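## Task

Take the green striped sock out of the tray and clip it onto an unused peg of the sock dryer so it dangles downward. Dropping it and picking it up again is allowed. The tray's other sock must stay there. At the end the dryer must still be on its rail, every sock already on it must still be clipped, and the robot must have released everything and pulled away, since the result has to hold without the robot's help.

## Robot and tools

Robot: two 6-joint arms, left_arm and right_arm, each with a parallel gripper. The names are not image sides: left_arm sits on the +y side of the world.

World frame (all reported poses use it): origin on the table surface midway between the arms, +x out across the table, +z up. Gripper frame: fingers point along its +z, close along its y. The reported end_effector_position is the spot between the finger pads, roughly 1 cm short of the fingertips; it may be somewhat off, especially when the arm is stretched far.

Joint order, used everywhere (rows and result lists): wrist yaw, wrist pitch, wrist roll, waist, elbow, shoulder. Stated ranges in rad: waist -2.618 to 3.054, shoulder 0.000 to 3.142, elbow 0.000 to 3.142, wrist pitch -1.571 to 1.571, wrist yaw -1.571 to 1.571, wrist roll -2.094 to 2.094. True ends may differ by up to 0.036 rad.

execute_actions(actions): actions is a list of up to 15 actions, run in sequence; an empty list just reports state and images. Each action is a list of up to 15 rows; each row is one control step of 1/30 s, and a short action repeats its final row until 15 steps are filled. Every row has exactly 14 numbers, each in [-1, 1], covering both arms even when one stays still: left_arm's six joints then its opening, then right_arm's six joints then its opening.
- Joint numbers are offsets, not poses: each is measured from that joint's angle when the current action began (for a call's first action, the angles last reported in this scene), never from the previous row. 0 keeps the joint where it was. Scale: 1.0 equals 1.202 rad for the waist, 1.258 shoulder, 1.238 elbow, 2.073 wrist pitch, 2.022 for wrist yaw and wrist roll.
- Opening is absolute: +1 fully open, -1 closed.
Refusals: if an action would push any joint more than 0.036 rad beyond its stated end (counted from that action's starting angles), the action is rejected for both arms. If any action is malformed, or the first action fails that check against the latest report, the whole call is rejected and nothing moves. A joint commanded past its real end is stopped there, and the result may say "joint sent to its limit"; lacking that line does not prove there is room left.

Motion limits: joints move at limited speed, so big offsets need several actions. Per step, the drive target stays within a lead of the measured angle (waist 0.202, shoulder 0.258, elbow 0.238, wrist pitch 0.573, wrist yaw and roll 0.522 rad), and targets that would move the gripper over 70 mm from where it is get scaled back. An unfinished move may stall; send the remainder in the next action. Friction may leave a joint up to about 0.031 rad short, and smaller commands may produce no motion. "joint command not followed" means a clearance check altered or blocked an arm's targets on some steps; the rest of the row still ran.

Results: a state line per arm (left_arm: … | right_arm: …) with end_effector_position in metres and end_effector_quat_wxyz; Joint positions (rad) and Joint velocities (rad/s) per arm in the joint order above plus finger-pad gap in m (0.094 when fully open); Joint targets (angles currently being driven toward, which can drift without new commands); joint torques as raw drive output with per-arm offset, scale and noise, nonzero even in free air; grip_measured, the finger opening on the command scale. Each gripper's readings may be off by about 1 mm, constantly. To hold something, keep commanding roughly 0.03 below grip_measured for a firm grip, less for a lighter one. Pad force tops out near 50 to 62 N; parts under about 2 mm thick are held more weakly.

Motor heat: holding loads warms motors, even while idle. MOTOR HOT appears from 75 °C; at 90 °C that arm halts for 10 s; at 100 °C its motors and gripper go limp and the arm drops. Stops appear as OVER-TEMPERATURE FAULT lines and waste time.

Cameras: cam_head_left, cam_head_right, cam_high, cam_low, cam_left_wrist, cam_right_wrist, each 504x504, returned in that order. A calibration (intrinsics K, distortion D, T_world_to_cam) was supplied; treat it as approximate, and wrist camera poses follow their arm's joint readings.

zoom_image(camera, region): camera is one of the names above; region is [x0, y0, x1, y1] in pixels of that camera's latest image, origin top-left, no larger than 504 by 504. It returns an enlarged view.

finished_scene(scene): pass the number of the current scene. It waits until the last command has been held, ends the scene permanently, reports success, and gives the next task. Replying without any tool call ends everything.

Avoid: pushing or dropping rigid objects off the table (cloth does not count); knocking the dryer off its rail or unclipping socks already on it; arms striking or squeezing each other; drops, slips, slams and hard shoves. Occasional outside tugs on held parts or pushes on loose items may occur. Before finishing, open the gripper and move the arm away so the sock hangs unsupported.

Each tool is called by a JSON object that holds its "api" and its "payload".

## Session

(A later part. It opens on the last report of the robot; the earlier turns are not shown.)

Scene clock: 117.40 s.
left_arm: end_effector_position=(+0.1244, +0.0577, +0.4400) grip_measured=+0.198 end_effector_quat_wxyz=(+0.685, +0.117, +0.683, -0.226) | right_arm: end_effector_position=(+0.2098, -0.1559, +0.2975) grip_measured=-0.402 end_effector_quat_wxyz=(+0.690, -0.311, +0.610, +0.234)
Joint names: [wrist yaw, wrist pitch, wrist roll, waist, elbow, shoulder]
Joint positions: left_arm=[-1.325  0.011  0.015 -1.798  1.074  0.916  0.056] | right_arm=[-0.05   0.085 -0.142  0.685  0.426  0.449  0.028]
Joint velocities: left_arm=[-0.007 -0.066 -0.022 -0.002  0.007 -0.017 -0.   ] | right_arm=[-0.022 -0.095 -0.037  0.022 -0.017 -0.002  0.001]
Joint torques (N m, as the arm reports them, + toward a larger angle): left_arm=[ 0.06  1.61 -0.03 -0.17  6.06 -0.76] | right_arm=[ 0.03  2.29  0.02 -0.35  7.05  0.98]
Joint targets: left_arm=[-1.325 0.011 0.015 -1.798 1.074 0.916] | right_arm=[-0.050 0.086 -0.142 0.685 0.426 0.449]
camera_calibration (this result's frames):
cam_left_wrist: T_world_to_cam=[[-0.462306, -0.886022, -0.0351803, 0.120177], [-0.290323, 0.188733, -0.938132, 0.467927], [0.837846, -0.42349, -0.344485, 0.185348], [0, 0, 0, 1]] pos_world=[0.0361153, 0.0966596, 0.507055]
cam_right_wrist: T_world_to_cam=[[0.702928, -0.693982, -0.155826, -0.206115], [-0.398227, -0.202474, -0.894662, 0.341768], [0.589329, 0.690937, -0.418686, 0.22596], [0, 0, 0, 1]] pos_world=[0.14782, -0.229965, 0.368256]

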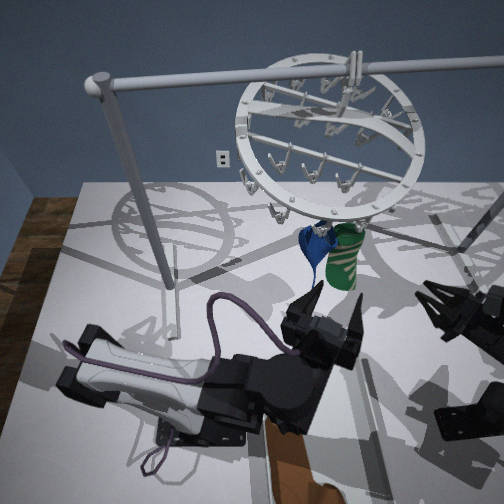

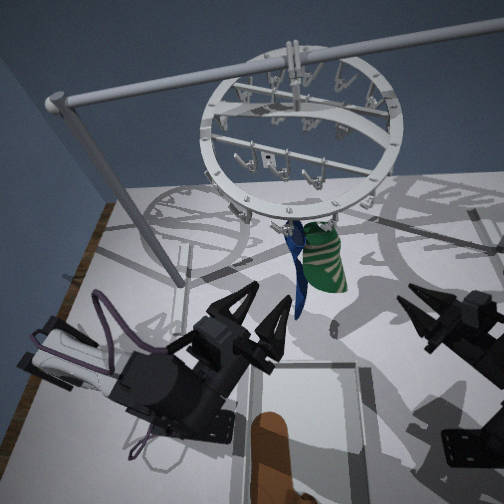

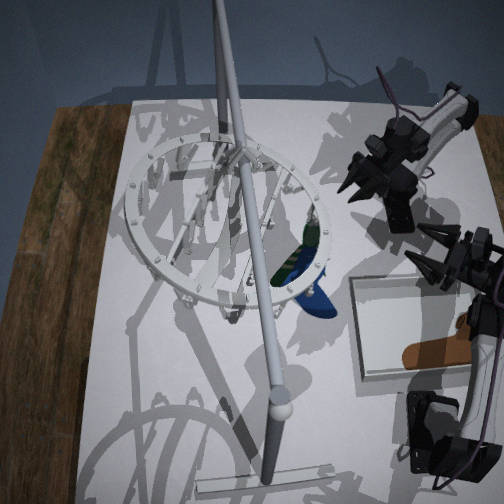

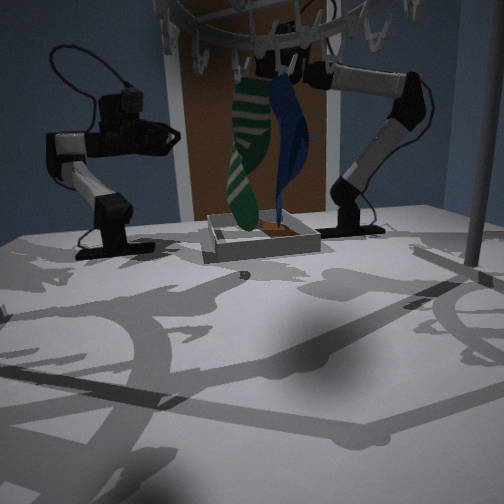

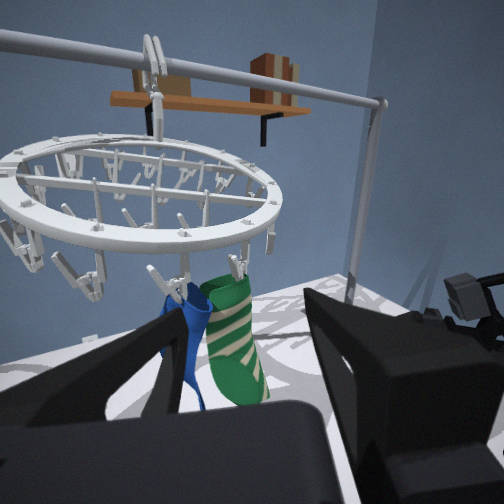

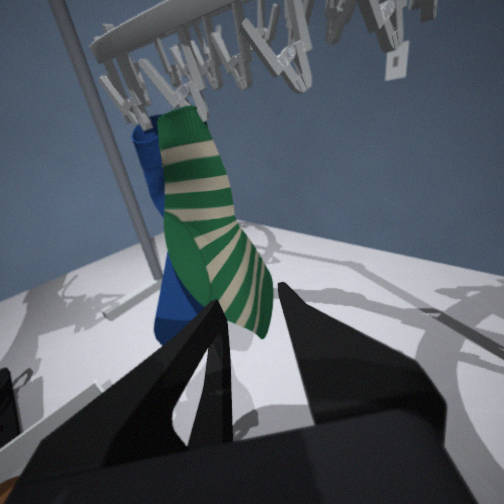

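{"api": "execute_actions", "payload": {"actions": [[[0,0,0,-0.1,-0.15,-0.25,0.2,0,-0.2,0,-0.4,0,0,-0.4]]]}}

Scene clock: 118.97 s.
left_arm: end_effector_position=(+0.1253, +0.1223, +0.4283) grip_measured=+0.198 end_effector_quat_wxyz=(+0.662, +0.099, +0.672, -0.316) | right_arm: end_effector_position=(+0.2635, -0.2702, +0.2045) grip_measured=-0.402 end_effector_quat_wxyz=(+0.579, -0.182, +0.793, +0.057)
Joint names: [wrist yaw, wrist pitch, wrist roll, waist, elbow, shoulder]
Joint positions: left_arm=[-1.324  0.015  0.015 -1.909  0.896  0.588  0.056] | right_arm=[-0.047 -0.314 -0.143  0.21   0.432  0.448  0.028]
Joint velocities: left_arm=[-0.007  0.007  0.007 -0.002 -0.012 -0.027  0.001] | right_arm=[-0.066 -0.066 -0.007  0.002 -0.032  0.007 -0.001]
Joint torques (N m, as the arm reports them, + toward a larger angle): left_arm=[ 0.16  1.42  0.   -1.    4.87  3.37] | right_arm=[ 0.    2.31  0.02 -0.86  6.59  1.13]
Joint targets: left_arm=[-1.325 0.011 0.015 -1.919 0.888 0.602] | right_arm=[-0.050 -0.329 -0.142 0.204 0.426 0.449]
camera_calibration (this result's frames):
cam_left_wrist: T_world_to_cam=[[-0.555766, -0.82338, 0.114761, 0.117285], [-0.318356, 0.0832692, -0.944307, 0.464002], [0.767967, -0.561349, -0.308406, 0.218098], [0, 0, 0, 1]] pos_world=[0.0454084, 0.180362, 0.491963]
cam_right_wrist: T_world_to_cam=[[0.245905, -0.956124, -0.159242, -0.287382], [-0.743984, -0.0808755, -0.663285, 0.333396], [0.621304, 0.281578, -0.731229, 0.179161], [0, 0, 0, 1]] pos_world=[0.207397, -0.298258, 0.306381]

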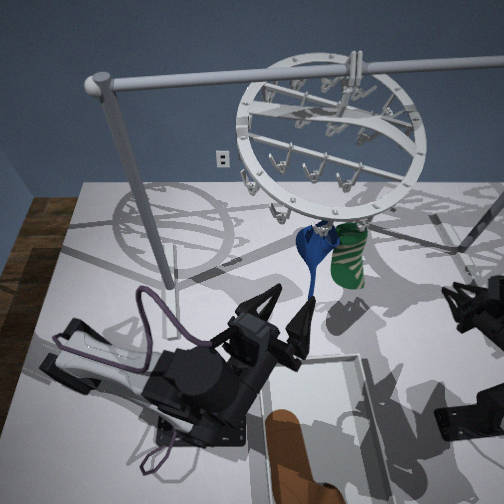

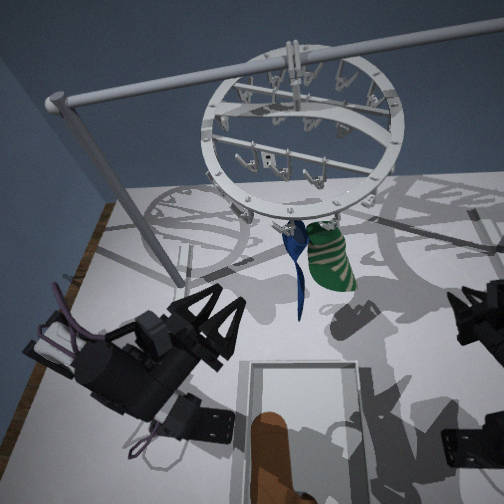

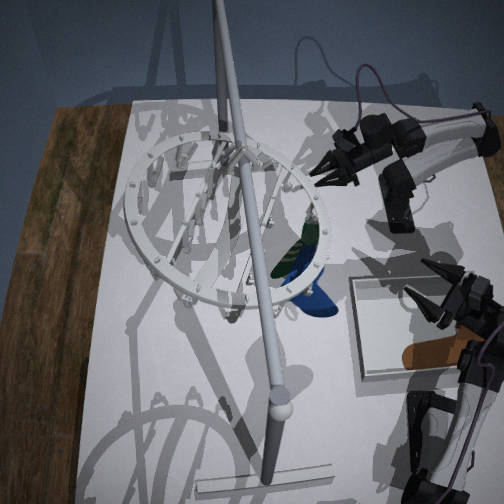

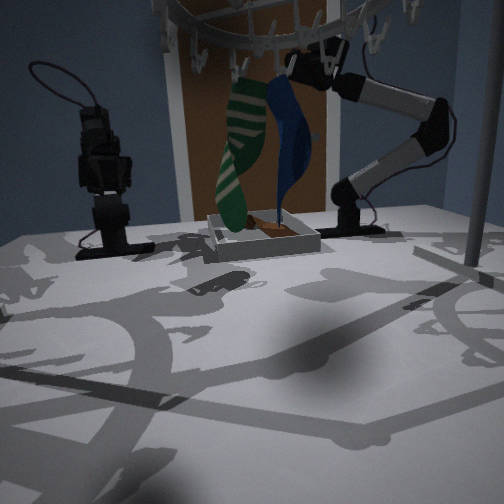

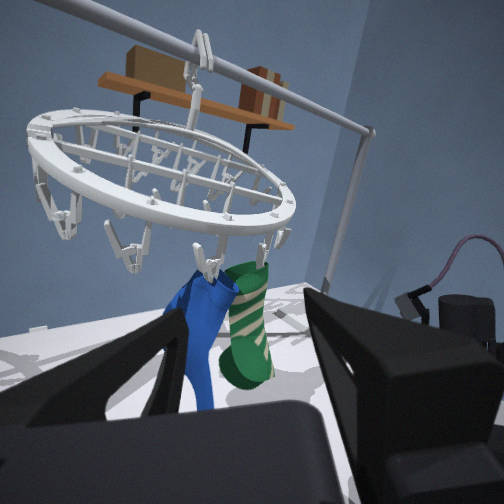

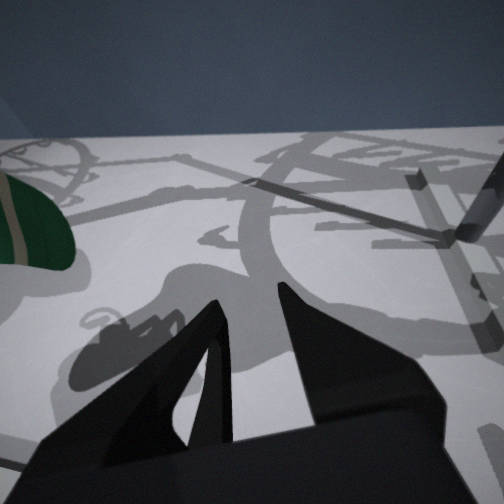

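{"api": "finished_scene", "payload": {"scene": 1}}

The scene is finished: the task was done.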